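# Swing the pendulum ball to topple the red pin

## Task

Make the hanging ball swing into the red pin so that the red pin ends up knocked over or off the raised deck, while every other pin stays upright on the deck. Until a pin is down, nothing may contact it except another pin, the ball or the ball's cord, and the ball or cord may contact it only if the robot's last contact with them happened while the ball was pulled well back from its rest spot, on the side away from the pins. After the red pin is down, the ball or cord may strike pins still standing, provided the robot is touching neither the ball nor the cord. The robot must never touch any pin. The stand, deck and base board form a single unfixed piece: from the moment the ball is released from well back until the red pin is down, neither the robot nor any bench object may touch that piece. Until the red pin is down, no pin may lean far, tip or fall because that piece was jolted or tilted, or at any time the robot is in contact with the ball or cord. The robot must also stay off the ball and cord whenever a pin is being struck or leaning far, and for a short time afterwards. Any breach of these rules fails the task. The finished state must hold without the robot supporting it, and nothing may be put or knocked off the table.

## Robot and tools

Robot: two arms, left_arm and right_arm, each ending in a two-finger gripper. The names are just labels, not sides of a camera image. Loose objects can occasionally get a short shove from outside.

Frame: all reported positions share one scene frame in metres. Origin is on the table surface midway between the arms, +z up, +x out across the table, and left_arm sits on the +y side. Printed hand positions can be a little off, more so at long reach. Gripper axes: fingers point along the gripper's +z, and they open and close along its y. The reported end_effector_position is the spot between the pads when shut. Closed fingertips stick out about 33 mm past it, open ones about 9 mm. Closing pushes the tips about 24 mm further out, so keep clearance from surfaces.

The 18-number row (used by both execute_actions and move): one flat list covering both arms, every value in [-1, 1]. Order: left_arm dx, dy, dz, rx, ry, rz, then left_gripper position, force_limit, speed, then the same nine for right_arm and right_gripper. dx..rz are an offset, not a pose: a relative target measured in that gripper's own axes from where the gripper was at the start of the action (for a call's first action, from the last pose a result reported). A value of 1.0 equals 0.6 m or 180 degrees; rx, ry, rz form one rotation vector. Gripper position is absolute: +1 is fully open (140 mm), pads touch near -0.8, -1 closes until blocked. force_limit -1/0/+1 gives roughly 14/60/107 N grip on parts up to 40 mm wide. speed -1/0/+1 gives about 30/140/250 mm/s of pad travel. To leave a gripper unchanged, resend its last three numbers, since 0 is itself a command.

execute_actions(actions): a list of actions; each action is a table of up to 15 rows, each row one 1/30 s step. A short table repeats its last row to fill 15 steps. Every row is an offset from the action's starting pose, not from the row before. Each step the commanded pose is clipped to within 70 mm and 16 degrees of the measured pose, so a distant target may take several actions; afterwards the arm goes no further than that last clipped pose. An empty list only returns the state and images.

move(target, speed, stop_force, blocking): target is one 18-number row; its offsets are taken from the pose shown in the latest result that has one. Each gripper follows a straight line; both paths finish together, lasting 0.5 to 10 s (cut off at 10 s). speed is the path's top speed in m/s, 0.002 to 0.5, default 0.25; turning is capped at twice that in rad/s. Paths ignore obstacles and the other arm, and the hand can lag, drift or overshoot the speed near full stretch. stop_force (N, 20 to 80, shared by both arms, not allowed in the first 0.2 s) ends an arm's path when the push against its motion, estimated from joint torques, rises by that much for two steps; the arm then backs to its pose two steps earlier and holds. It needs a slow speed to avoid a fault, does not work when the gripper rotates or the arm is near stretched out, and should be omitted when pulling away from something being pressed. An arm whose target is within 1.5 mm and 0.5 degrees counts as still. blocking=false returns after 0.5 s while motion continues; it cannot be combined with stop_force, and further moves or actions are refused until you wait or stop. The move: line reports the ending per arm (done, off_target, moving, held, fault, contact) plus limits (paced = pose clipped; held = some steps blocked, after which the arm may jump quickly) and each gripper's distance to its target.

wait(seconds): 0 to 10; the scene runs with arms holding their last command, and a running move continues. stop(): brakes a running move; it needs room to brake. zoom_image(camera, region): enlarges [x0, y0, x1, y1] pixels (at most 504 by 504, origin top-left) of one of cam_head_left, cam_head_right, cam_high, cam_low (896x504) or cam_left_wrist, cam_right_wrist (504x504). finished_scene(scene): ends the current scene, given its number, irreversibly, and reports success.

Results: the state line lists each gripper's position and quaternion (wxyz). Hand target lines show where the controller is heading. A pose unreachable line means the clearance check altered or blocked that arm's command. object_status: 0 moving, 1 stopped while opening, 2 stopped while closing (a grip; confirm this after sending -1), 3 reached position or pads met. position_measured is in counts, 3 fully open to 230 pads together. To squeeze harder on a held object, raise force_limit and nudge position (say -1 to -0.98).

Limits and hazards: joint limits in rad: waist ±3.491, shoulder ±3.140, elbow -1.187 to 4.328, forearm roll ±3.316, wrist pitch ±3.140, wrist roll ±3.927. Load limits: 145 N m for waist, shoulder and elbow, 36.4 N m for the three wrist joints, held weight included. Exceeding a load limit, or 150 N of outside force on the arm, halts that arm for 10 s and drops the rest of the call. Arms are stiff, so aiming even slightly beyond a firm contact can fault; faster and deeper targets hit harder. Keep the arms from colliding. Holding loads heats motors; a MOTOR HOT line warns, and overheating brakes the arm. Between calls the robot keeps holding its last command. For this job: grasp or nudge the ball (or cord) only, draw it back well away from the pins, release cleanly, then keep clear of the ball, cord, pins and the loose stand/deck/board piece until the red pin is down.

Each tool is called after ">>>" by a JSON object that holds its "fn" and its "kwargs".

## Session

>>> {"fn": "execute_actions", "kwargs": {"actions": []}}

Scene clock: 0.00 s.
left_arm: end_effector_position=(+0.6175, +0.1819, +0.1870) position_measured=3 object_status=3 end_effector_quat_wxyz=(+0.045, +0.866, -0.455, +0.203) | right_arm: end_effector_position=(+0.4407, -0.1378, +0.0999) position_measured=3 object_status=3 end_effector_quat_wxyz=(-0.224, +0.902, +0.356, -0.098)
Joint positions: left_arm=[-0.188  0.07  -0.216  0.325 -0.985  0.453] | right_arm=[ 0.282  0.466  0.27  -0.436 -1.612  2.045]
Joint velocities: left_arm=[ 0.     0.     0.    -0.001 -0.    -0.   ] | right_arm=[ 0.     0.     0.001  0.    -0.     0.001]
Hand target (left_arm): +0.618, +0.182, +0.187; +0.045, +0.866, -0.455, +0.203
Hand target (right_arm): +0.441, -0.138, +0.100; -0.224, +0.902, +0.356, -0.098

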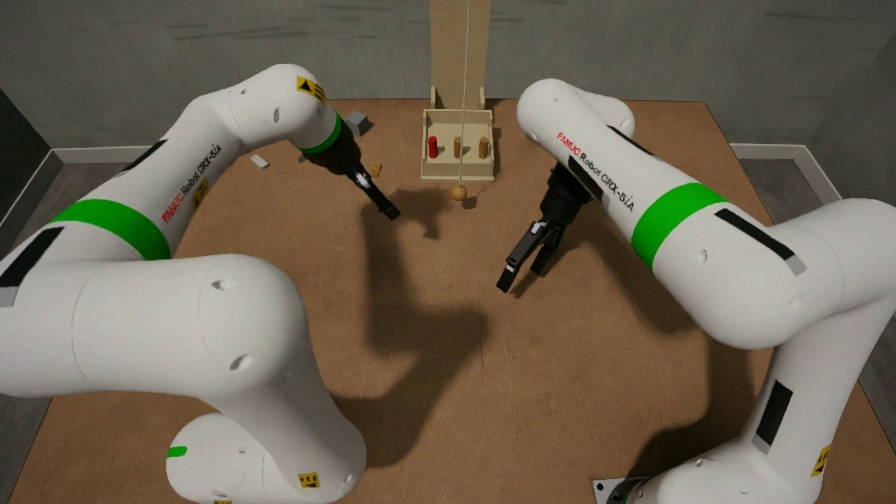

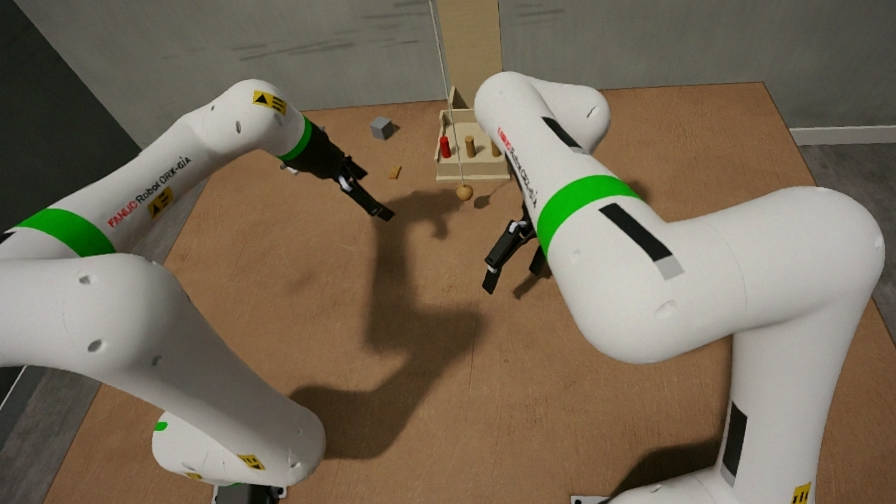

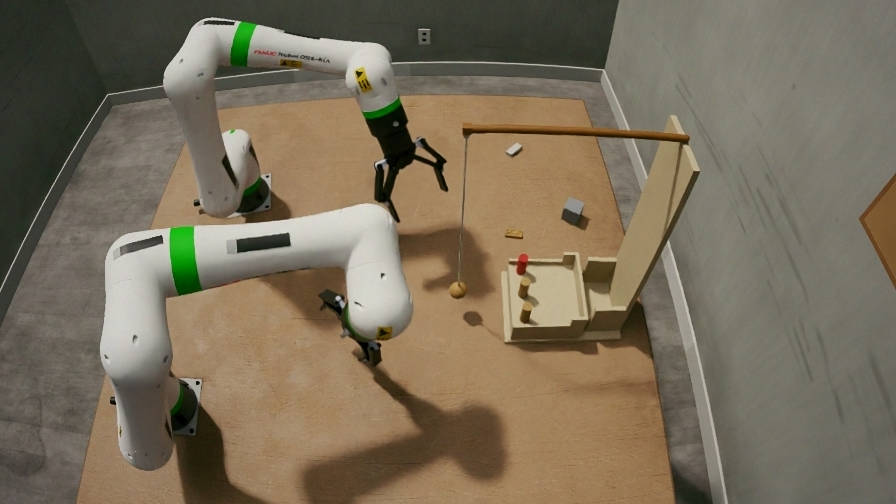

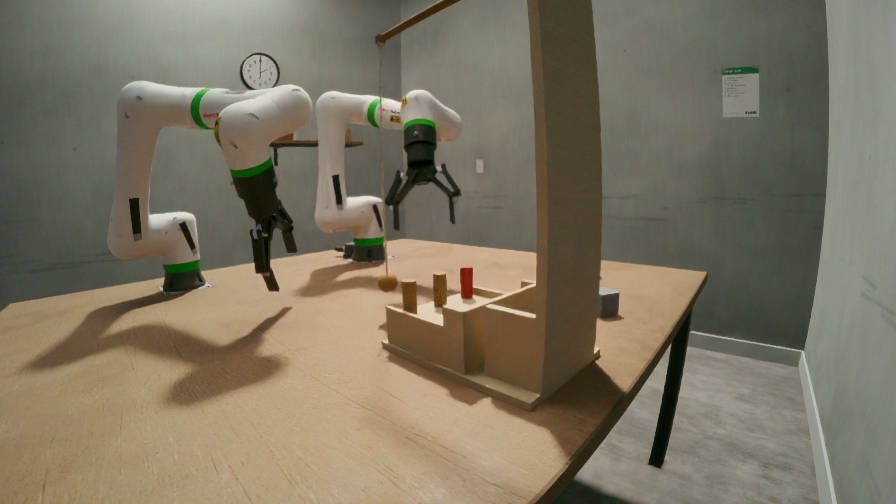

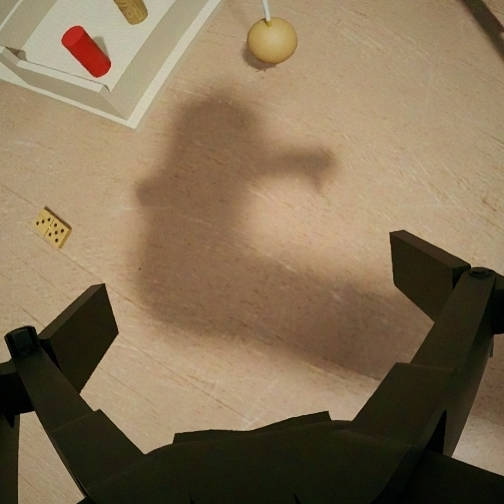

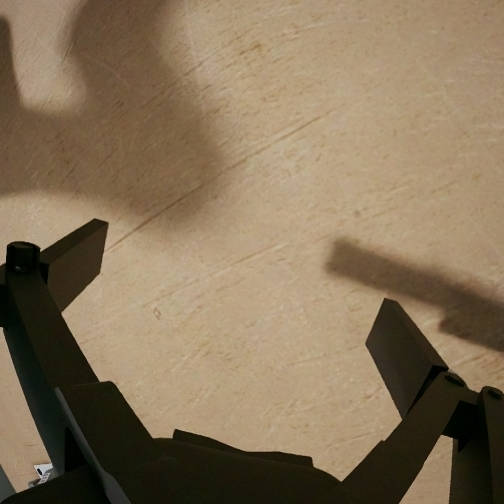

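>>> {"fn": "move", "kwargs": {"target": [0,0,0,0,0,0,1,0,0,0,0,-0.05,-0.156,0,0,1,0,0], "speed": 0.4}}

>>> {"fn": "move", "kwargs": {"target": [0,0,0,0,0,0,1,0,0,0,0,0,0,0,0.1,1,0,0], "speed": 0.4}}

>>> {"fn": "move", "kwargs": {"target": [0,0,0,0,0,0,1,0,0,0.2,0,0.03,0,0.25,0,1,0,0], "speed": 0.4}}

Scene clock: 9.67 s.
left_arm: end_effector_position=(+0.6175, +0.1819, +0.1870) position_measured=3 object_status=3 end_effector_quat_wxyz=(+0.045, +0.866, -0.455, +0.203) | right_arm: end_effector_position=(+0.4510, -0.1476, +0.1267) position_measured=3 object_status=3 end_effector_quat_wxyz=(+0.001, +0.929, +0.369, -0.008)
Joint positions: left_arm=[-0.188  0.07  -0.216  0.325 -0.985  0.453] | right_arm=[ 0.57   0.238  0.003 -0.002 -1.352  1.727]
Joint velocities: left_arm=[ 0.    -0.     0.001 -0.     0.     0.001] | right_arm=[ 0.001  0.    -0.001  0.001  0.    -0.   ]
Hand target (left_arm): +0.618, +0.182, +0.187; +0.045, +0.866, -0.455, +0.203
Hand target (right_arm): +0.451, -0.148, +0.127; +0.001, +0.929, +0.369, -0.008
Off the commanded pose (left_arm): 0.000 m, 0 deg.
Off the commanded pose (right_arm): 0.001 m, 0 deg.
move: done

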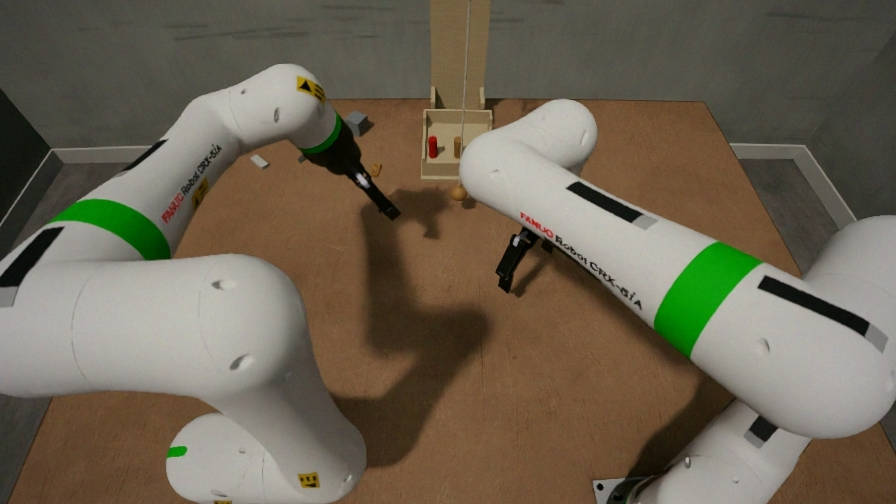

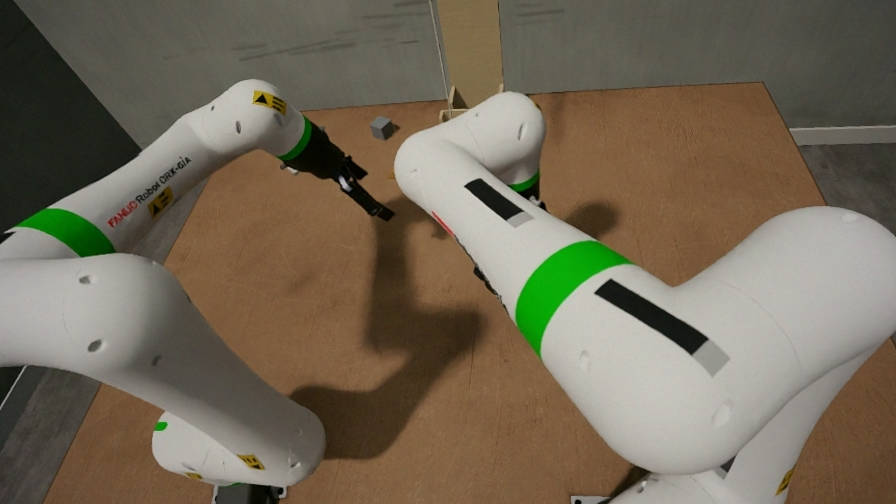

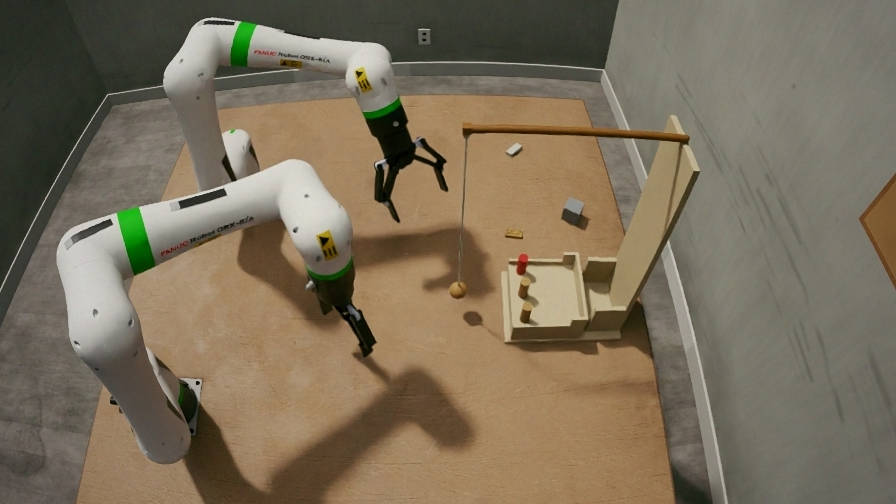

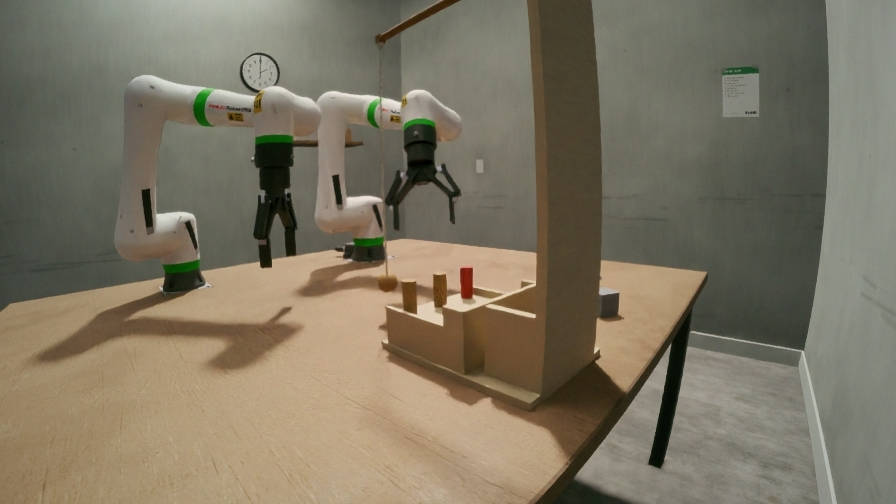

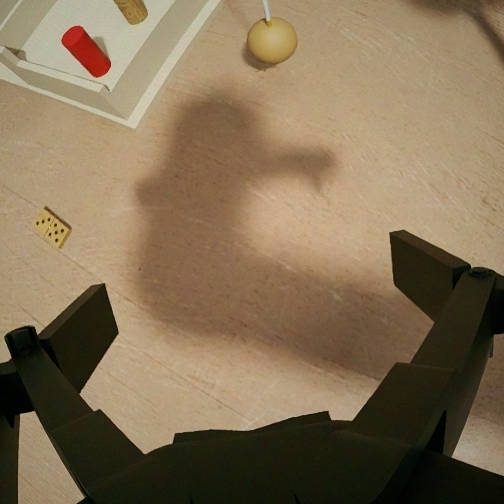

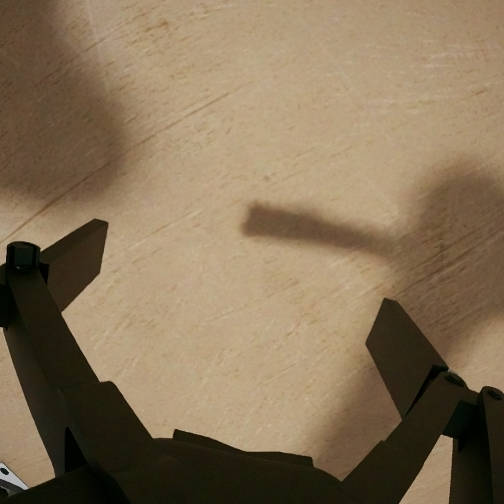

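Scene clock: 10.50 s.
left_arm: end_effector_position=(+0.6175, +0.1819, +0.1870) position_measured=3 object_status=3 end_effector_quat_wxyz=(+0.045, +0.866, -0.455, +0.203) | right_arm: end_effector_position=(+0.4510, -0.1476, +0.1267) position_measured=3 object_status=3 end_effector_quat_wxyz=(+0.002, +0.976, +0.219, -0.008)
Joint positions: left_arm=[-0.188  0.07  -0.216  0.325 -0.985  0.453] | right_arm=[ 0.57   0.238  0.003 -0.002 -1.352  1.412]
Joint velocities: left_arm=[-0.     0.     0.     0.001  0.001 -0.   ] | right_arm=[ 0.002  0.003 -0.     0.002  0.001  0.   ]
Hand target (left_arm): +0.618, +0.182, +0.187; +0.045, +0.866, -0.455, +0.203
Hand target (right_arm): +0.451, -0.148, +0.127; +0.002, +0.976, +0.219, -0.008
Off the commanded pose (left_arm): 0.000 m, 0 deg.
Off the commanded pose (right_arm): 0.000 m, 0 deg.
move: done

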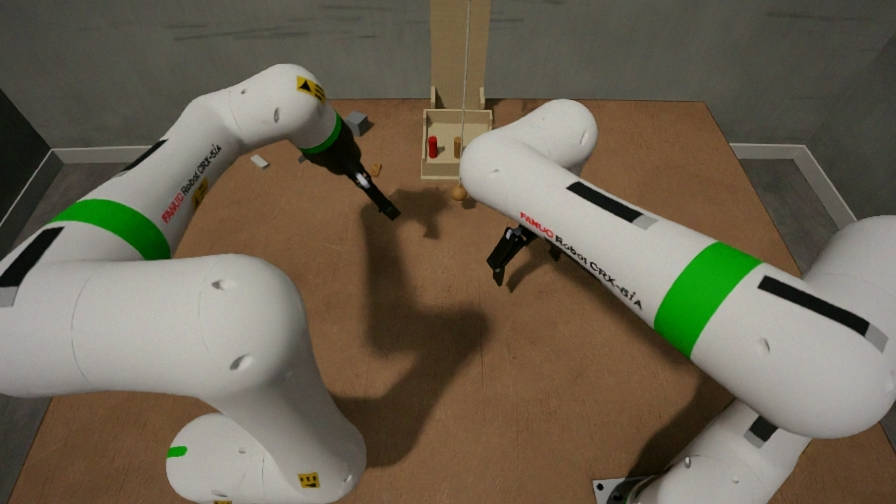

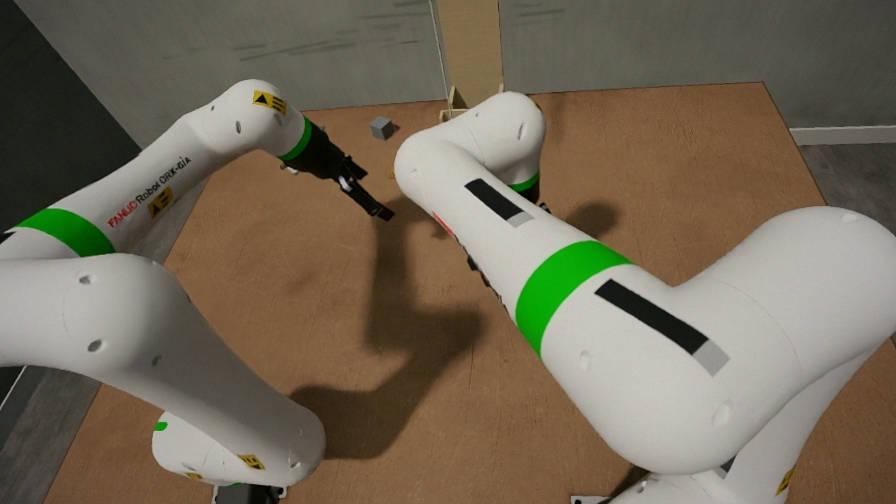

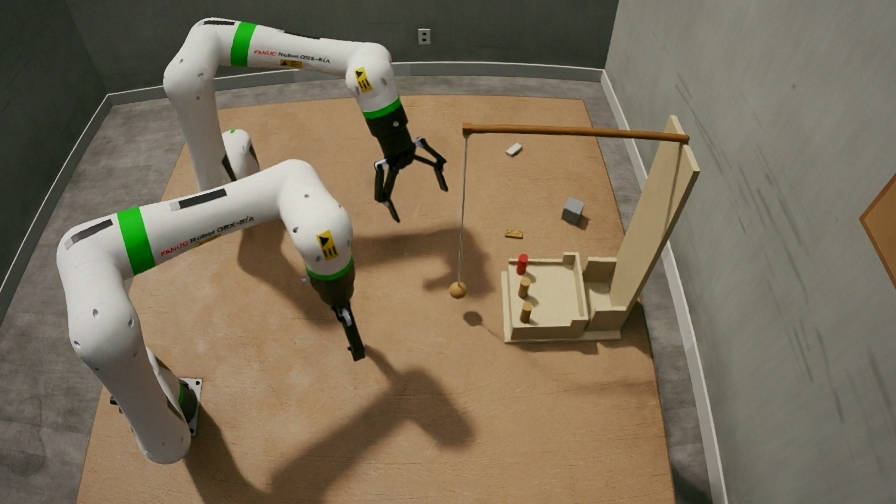

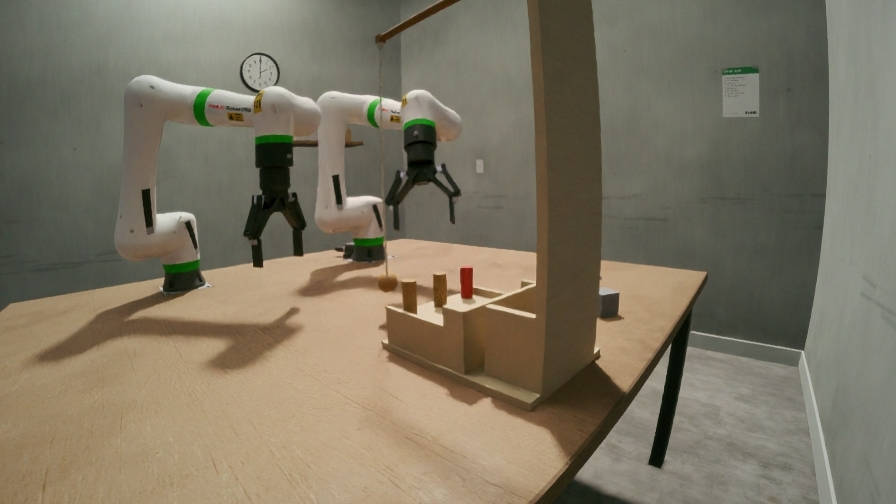

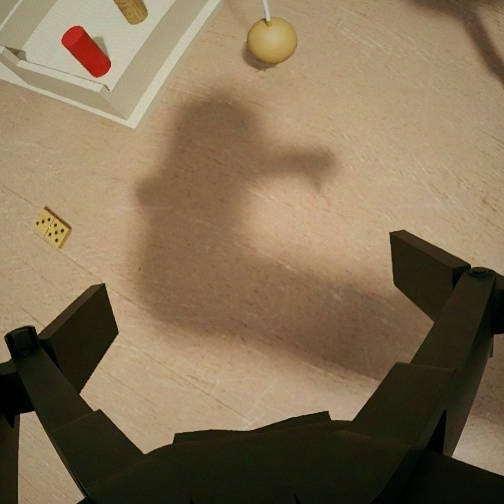

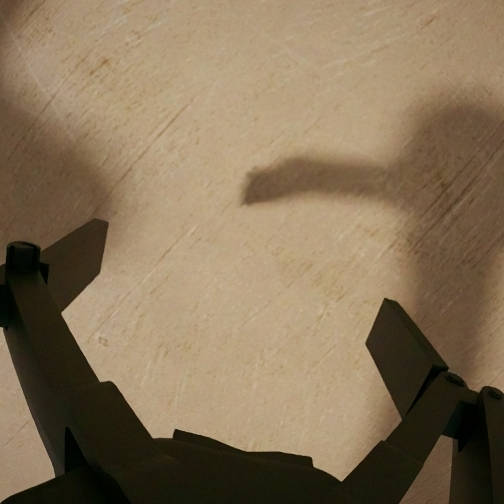

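Scene clock: 12.33 s.
left_arm: end_effector_position=(+0.6175, +0.1819, +0.1870) position_measured=3 object_status=3 end_effector_quat_wxyz=(+0.045, +0.866, -0.455, +0.203) | right_arm: end_effector_position=(+0.5589, -0.0957, +0.1070) position_measured=3 object_status=3 end_effector_quat_wxyz=(-0.089, +0.906, +0.208, +0.357)
Joint positions: left_arm=[-0.188  0.07  -0.216  0.325 -0.985  0.453] | right_arm=[ 0.539  0.038 -0.689  0.64  -0.114  0.842]
Joint velocities: left_arm=[ 0.     0.     0.    -0.    -0.    -0.001] | right_arm=[-0.071 -0.007 -0.115  0.489  0.103 -0.441]
Hand target (left_arm): +0.618, +0.182, +0.187; +0.045, +0.866, -0.455, +0.203
Hand target (right_arm): +0.559, -0.096, +0.107; -0.088, +0.906, +0.207, +0.358
Off the commanded pose (left_arm): 0.000 m, 0 deg.
Off the commanded pose (right_arm): 0.001 m, 1 deg.
move: done

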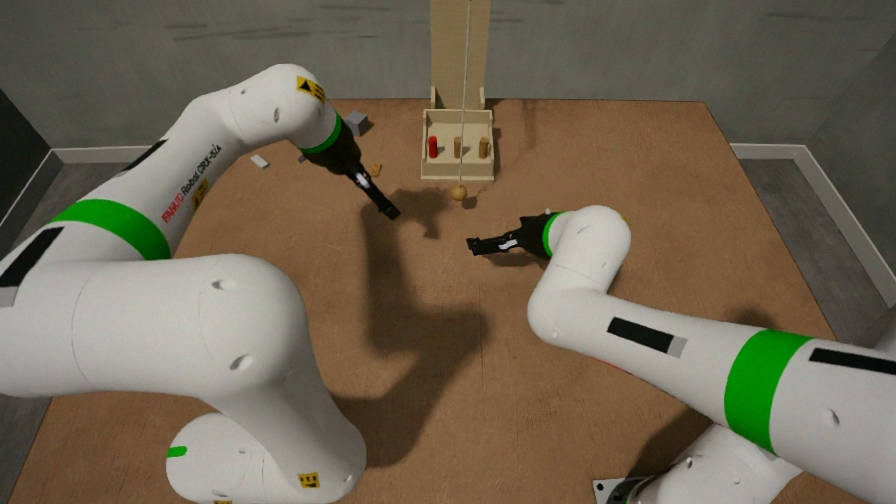

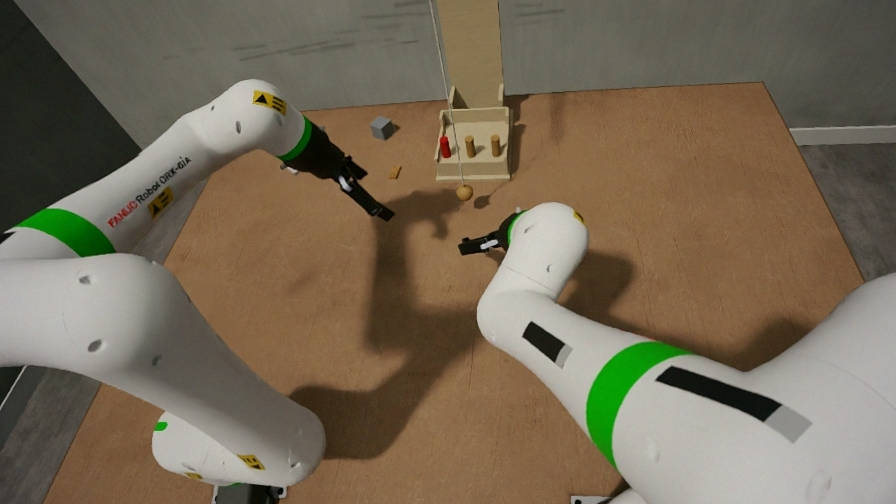

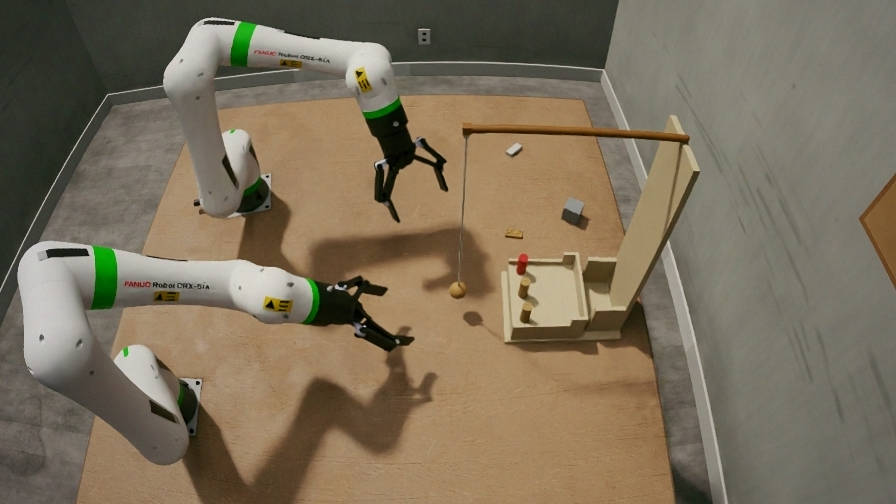

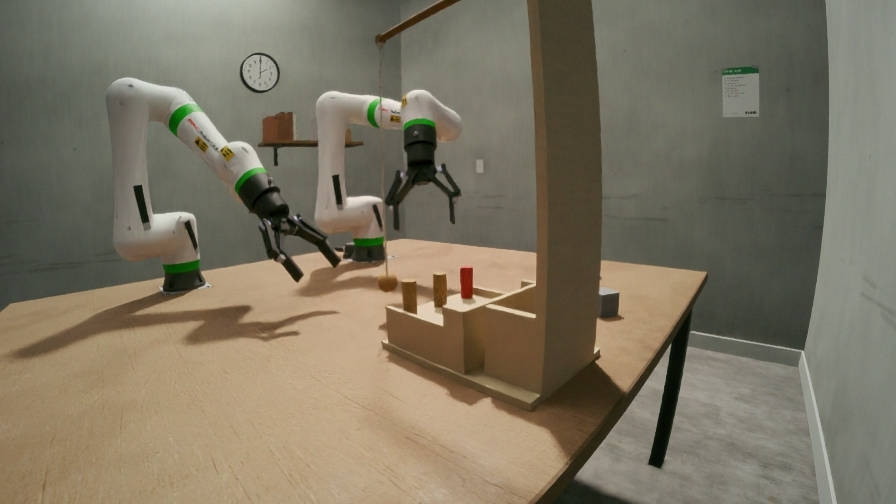

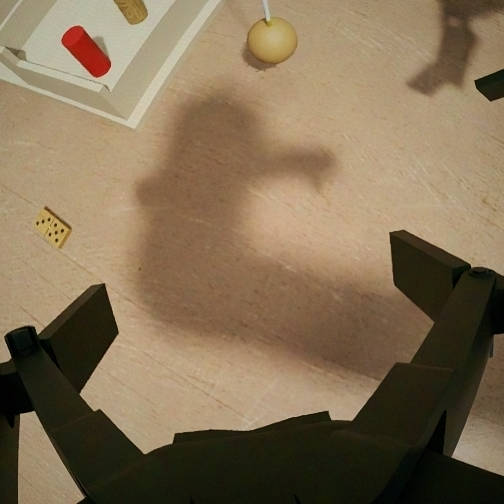

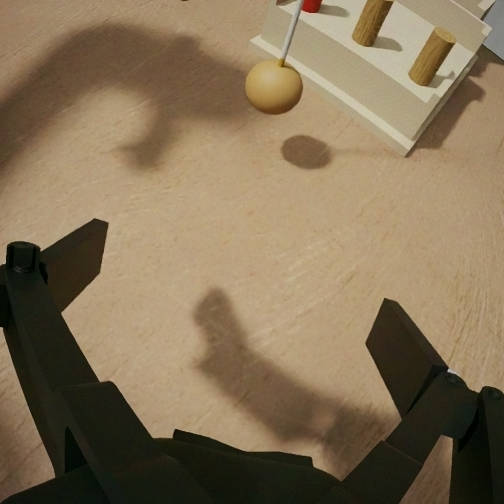

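>>> {"fn": "move", "kwargs": {"target": [0,0,0,0,0,0,1,0,0,0.118,-0.017,0.165,0,-0.06,0,1,0,0], "speed": 0.2}}

Scene clock: 17.57 s.
left_arm: end_effector_position=(+0.6175, +0.1819, +0.1870) position_measured=3 object_status=3 end_effector_quat_wxyz=(+0.045, +0.866, -0.455, +0.203) | right_arm: end_effector_position=(+0.6613, -0.0339, +0.0830) position_measured=3 object_status=3 end_effector_quat_wxyz=(-0.069, +0.936, +0.215, +0.270)
Joint positions: left_arm=[-0.188  0.07  -0.216  0.325 -0.985  0.453] | right_arm=[ 0.566  0.414 -0.045  0.123 -0.553  1.34 ]
Joint velocities: left_arm=[ 0.     0.     0.002 -0.001 -0.     0.   ] | right_arm=[-0.001  0.001  0.004 -0.005 -0.003  0.006]
Hand target (left_arm): +0.618, +0.182, +0.187; +0.045, +0.866, -0.455, +0.203
Hand target (right_arm): +0.661, -0.034, +0.083; -0.069, +0.936, +0.215, +0.270
Off the commanded pose (left_arm): 0.000 m, 0 deg.
Off the commanded pose (right_arm): 0.000 m, 0 deg.
move: done

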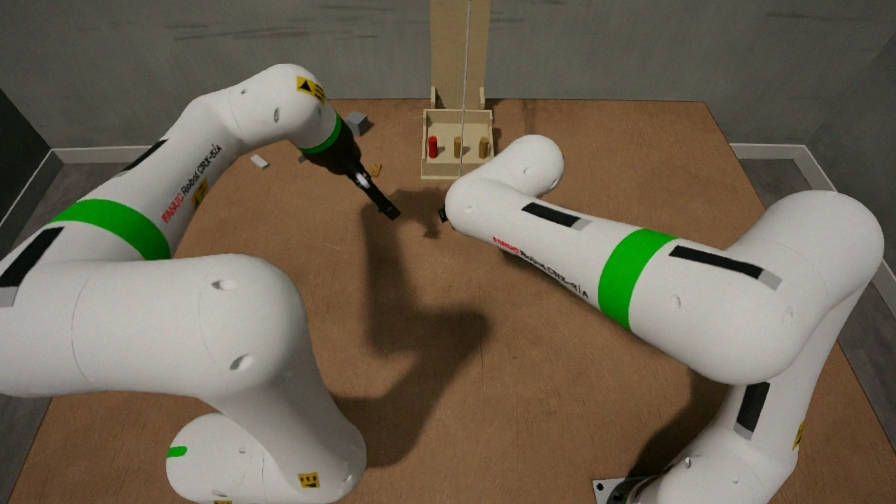

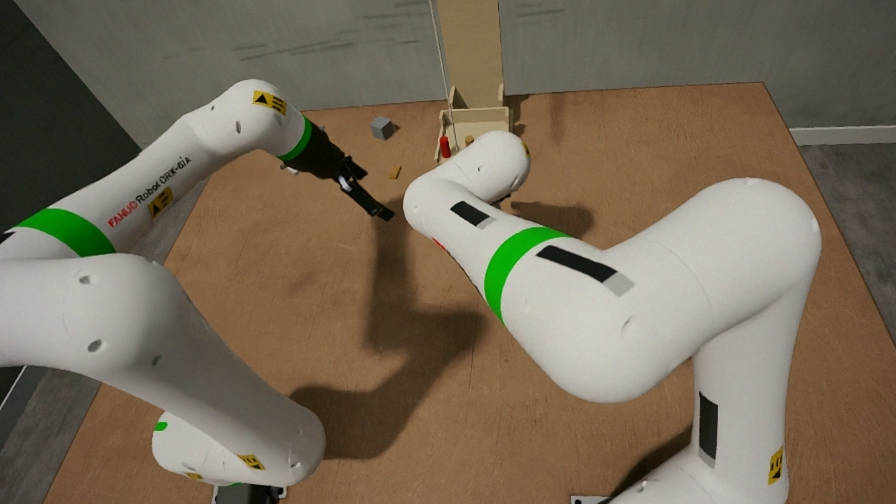

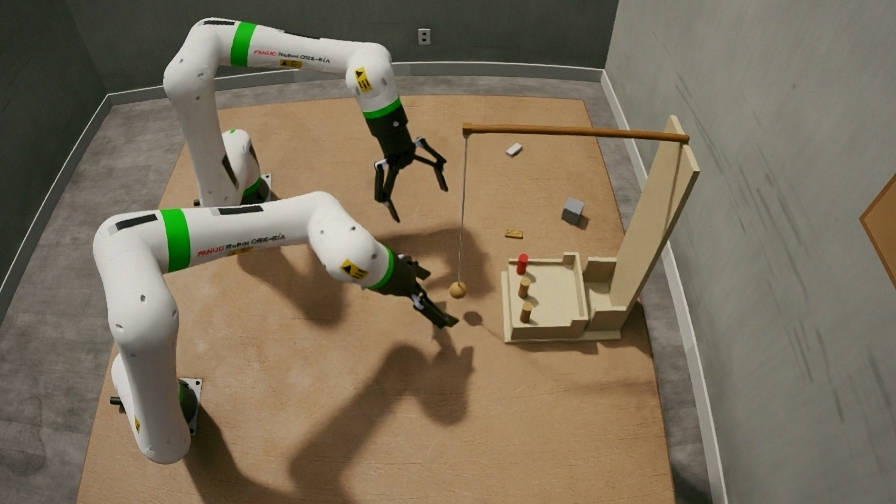

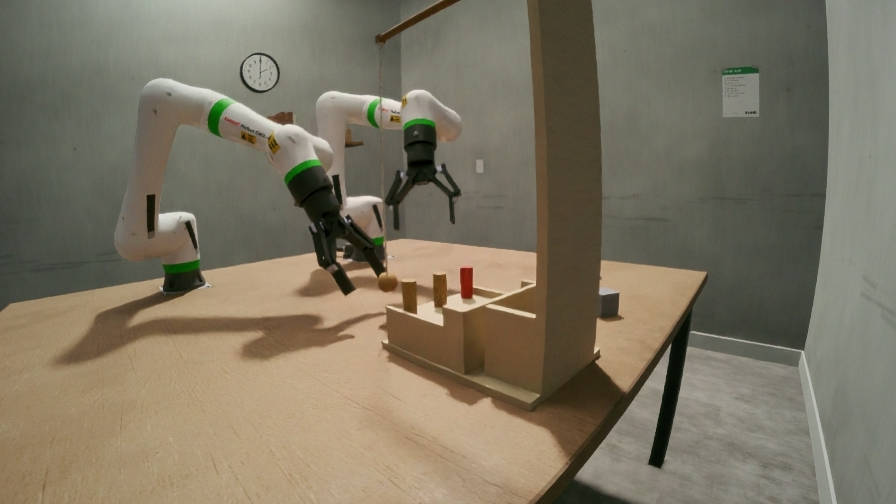

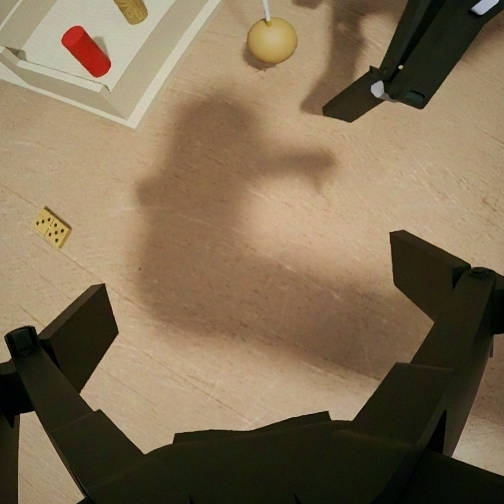

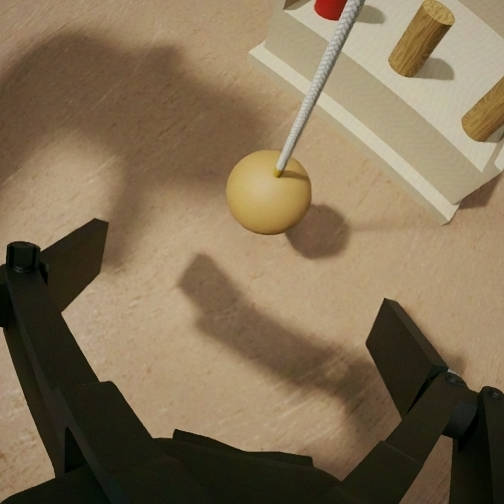

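>>> {"fn": "move", "kwargs": {"target": [0,0,0,0,0,0,1,0,0,0.064,0.007,0.04,0,0,0,1,0,0], "speed": 0.1}}

Scene clock: 20.53 s.
left_arm: end_effector_position=(+0.6175, +0.1819, +0.1870) position_measured=3 object_status=3 end_effector_quat_wxyz=(+0.045, +0.866, -0.455, +0.203) | right_arm: end_effector_position=(+0.7038, -0.0177, +0.0832) position_measured=3 object_status=3 end_effector_quat_wxyz=(-0.069, +0.936, +0.215, +0.270)
Joint positions: left_arm=[-0.188  0.07  -0.216  0.325 -0.985  0.453] | right_arm=[ 0.55   0.519  0.117  0.097 -0.608  1.379]
Joint velocities: left_arm=[-0.    -0.    -0.     0.001 -0.002 -0.001] | right_arm=[-0.    -0.     0.001 -0.    -0.    -0.   ]
Hand target (left_arm): +0.618, +0.182, +0.187; +0.045, +0.866, -0.455, +0.203
Hand target (right_arm): +0.704, -0.018, +0.083; -0.069, +0.936, +0.215, +0.270
Off the commanded pose (left_arm): 0.000 m, 0 deg.
Off the commanded pose (right_arm): 0.000 m, 0 deg.
move: done

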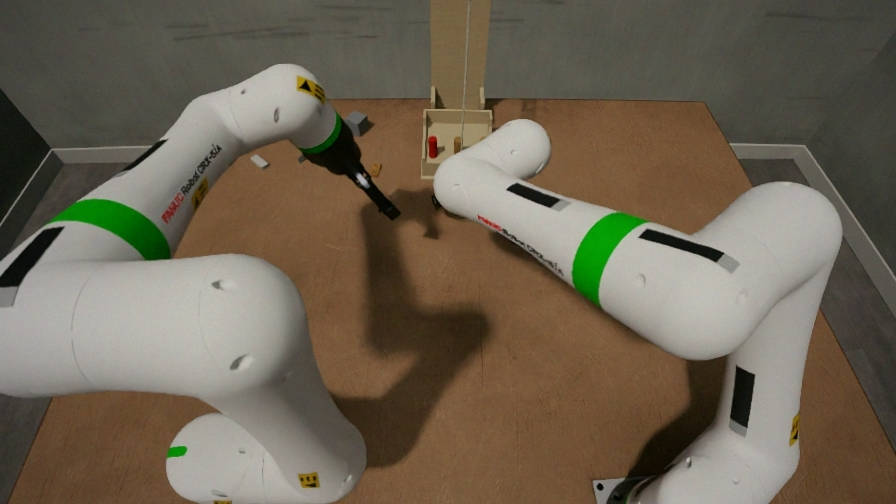

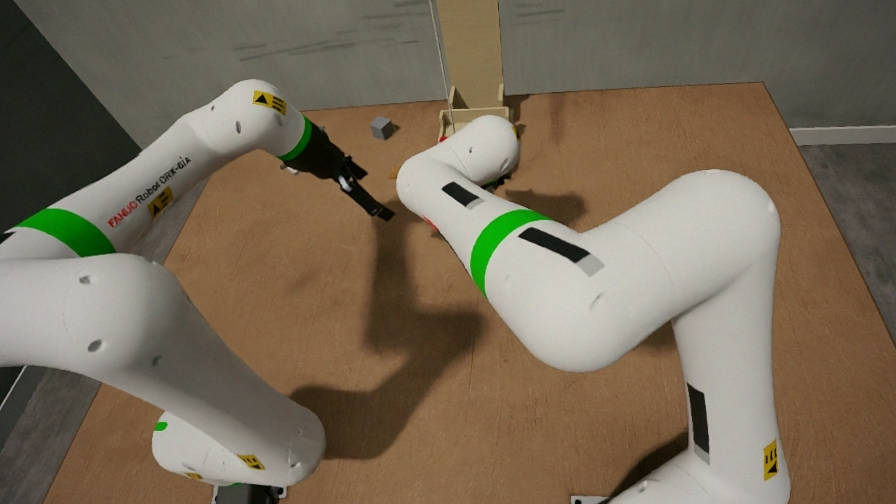

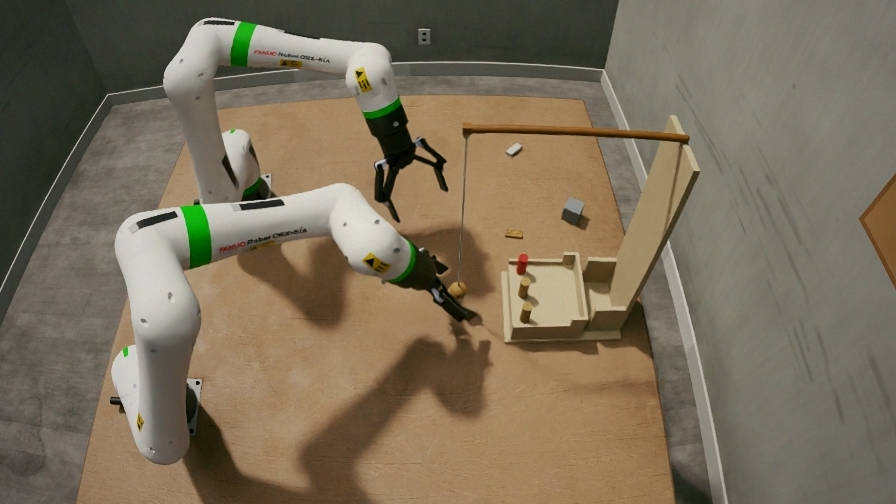

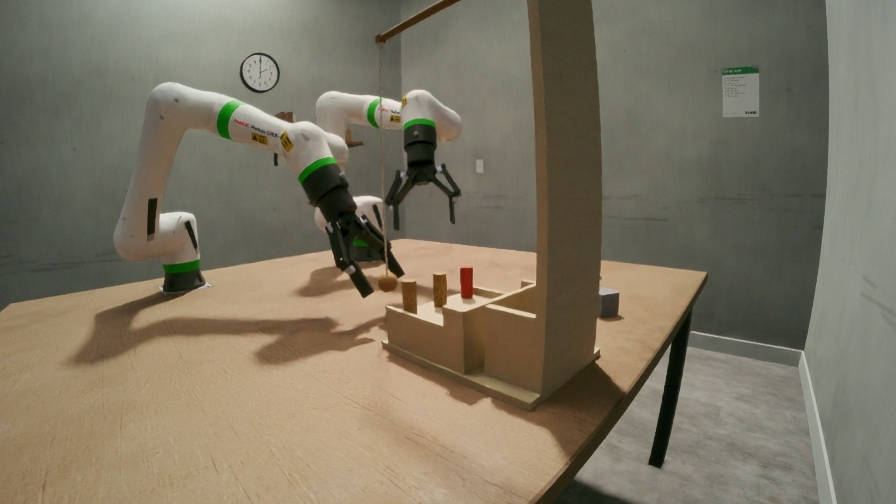

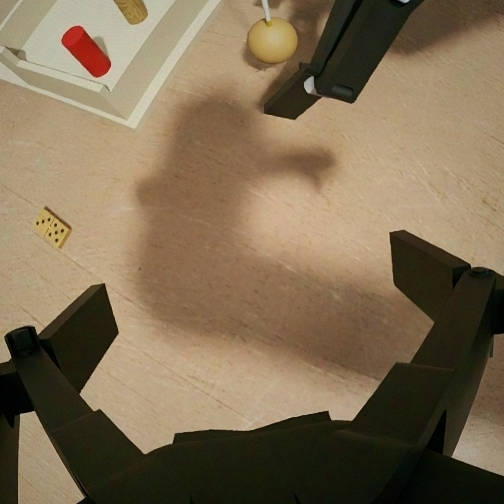

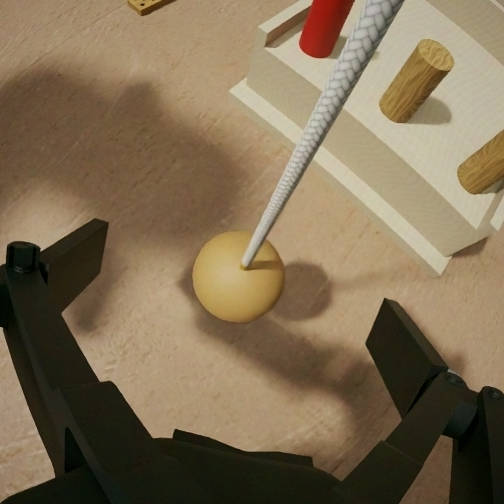

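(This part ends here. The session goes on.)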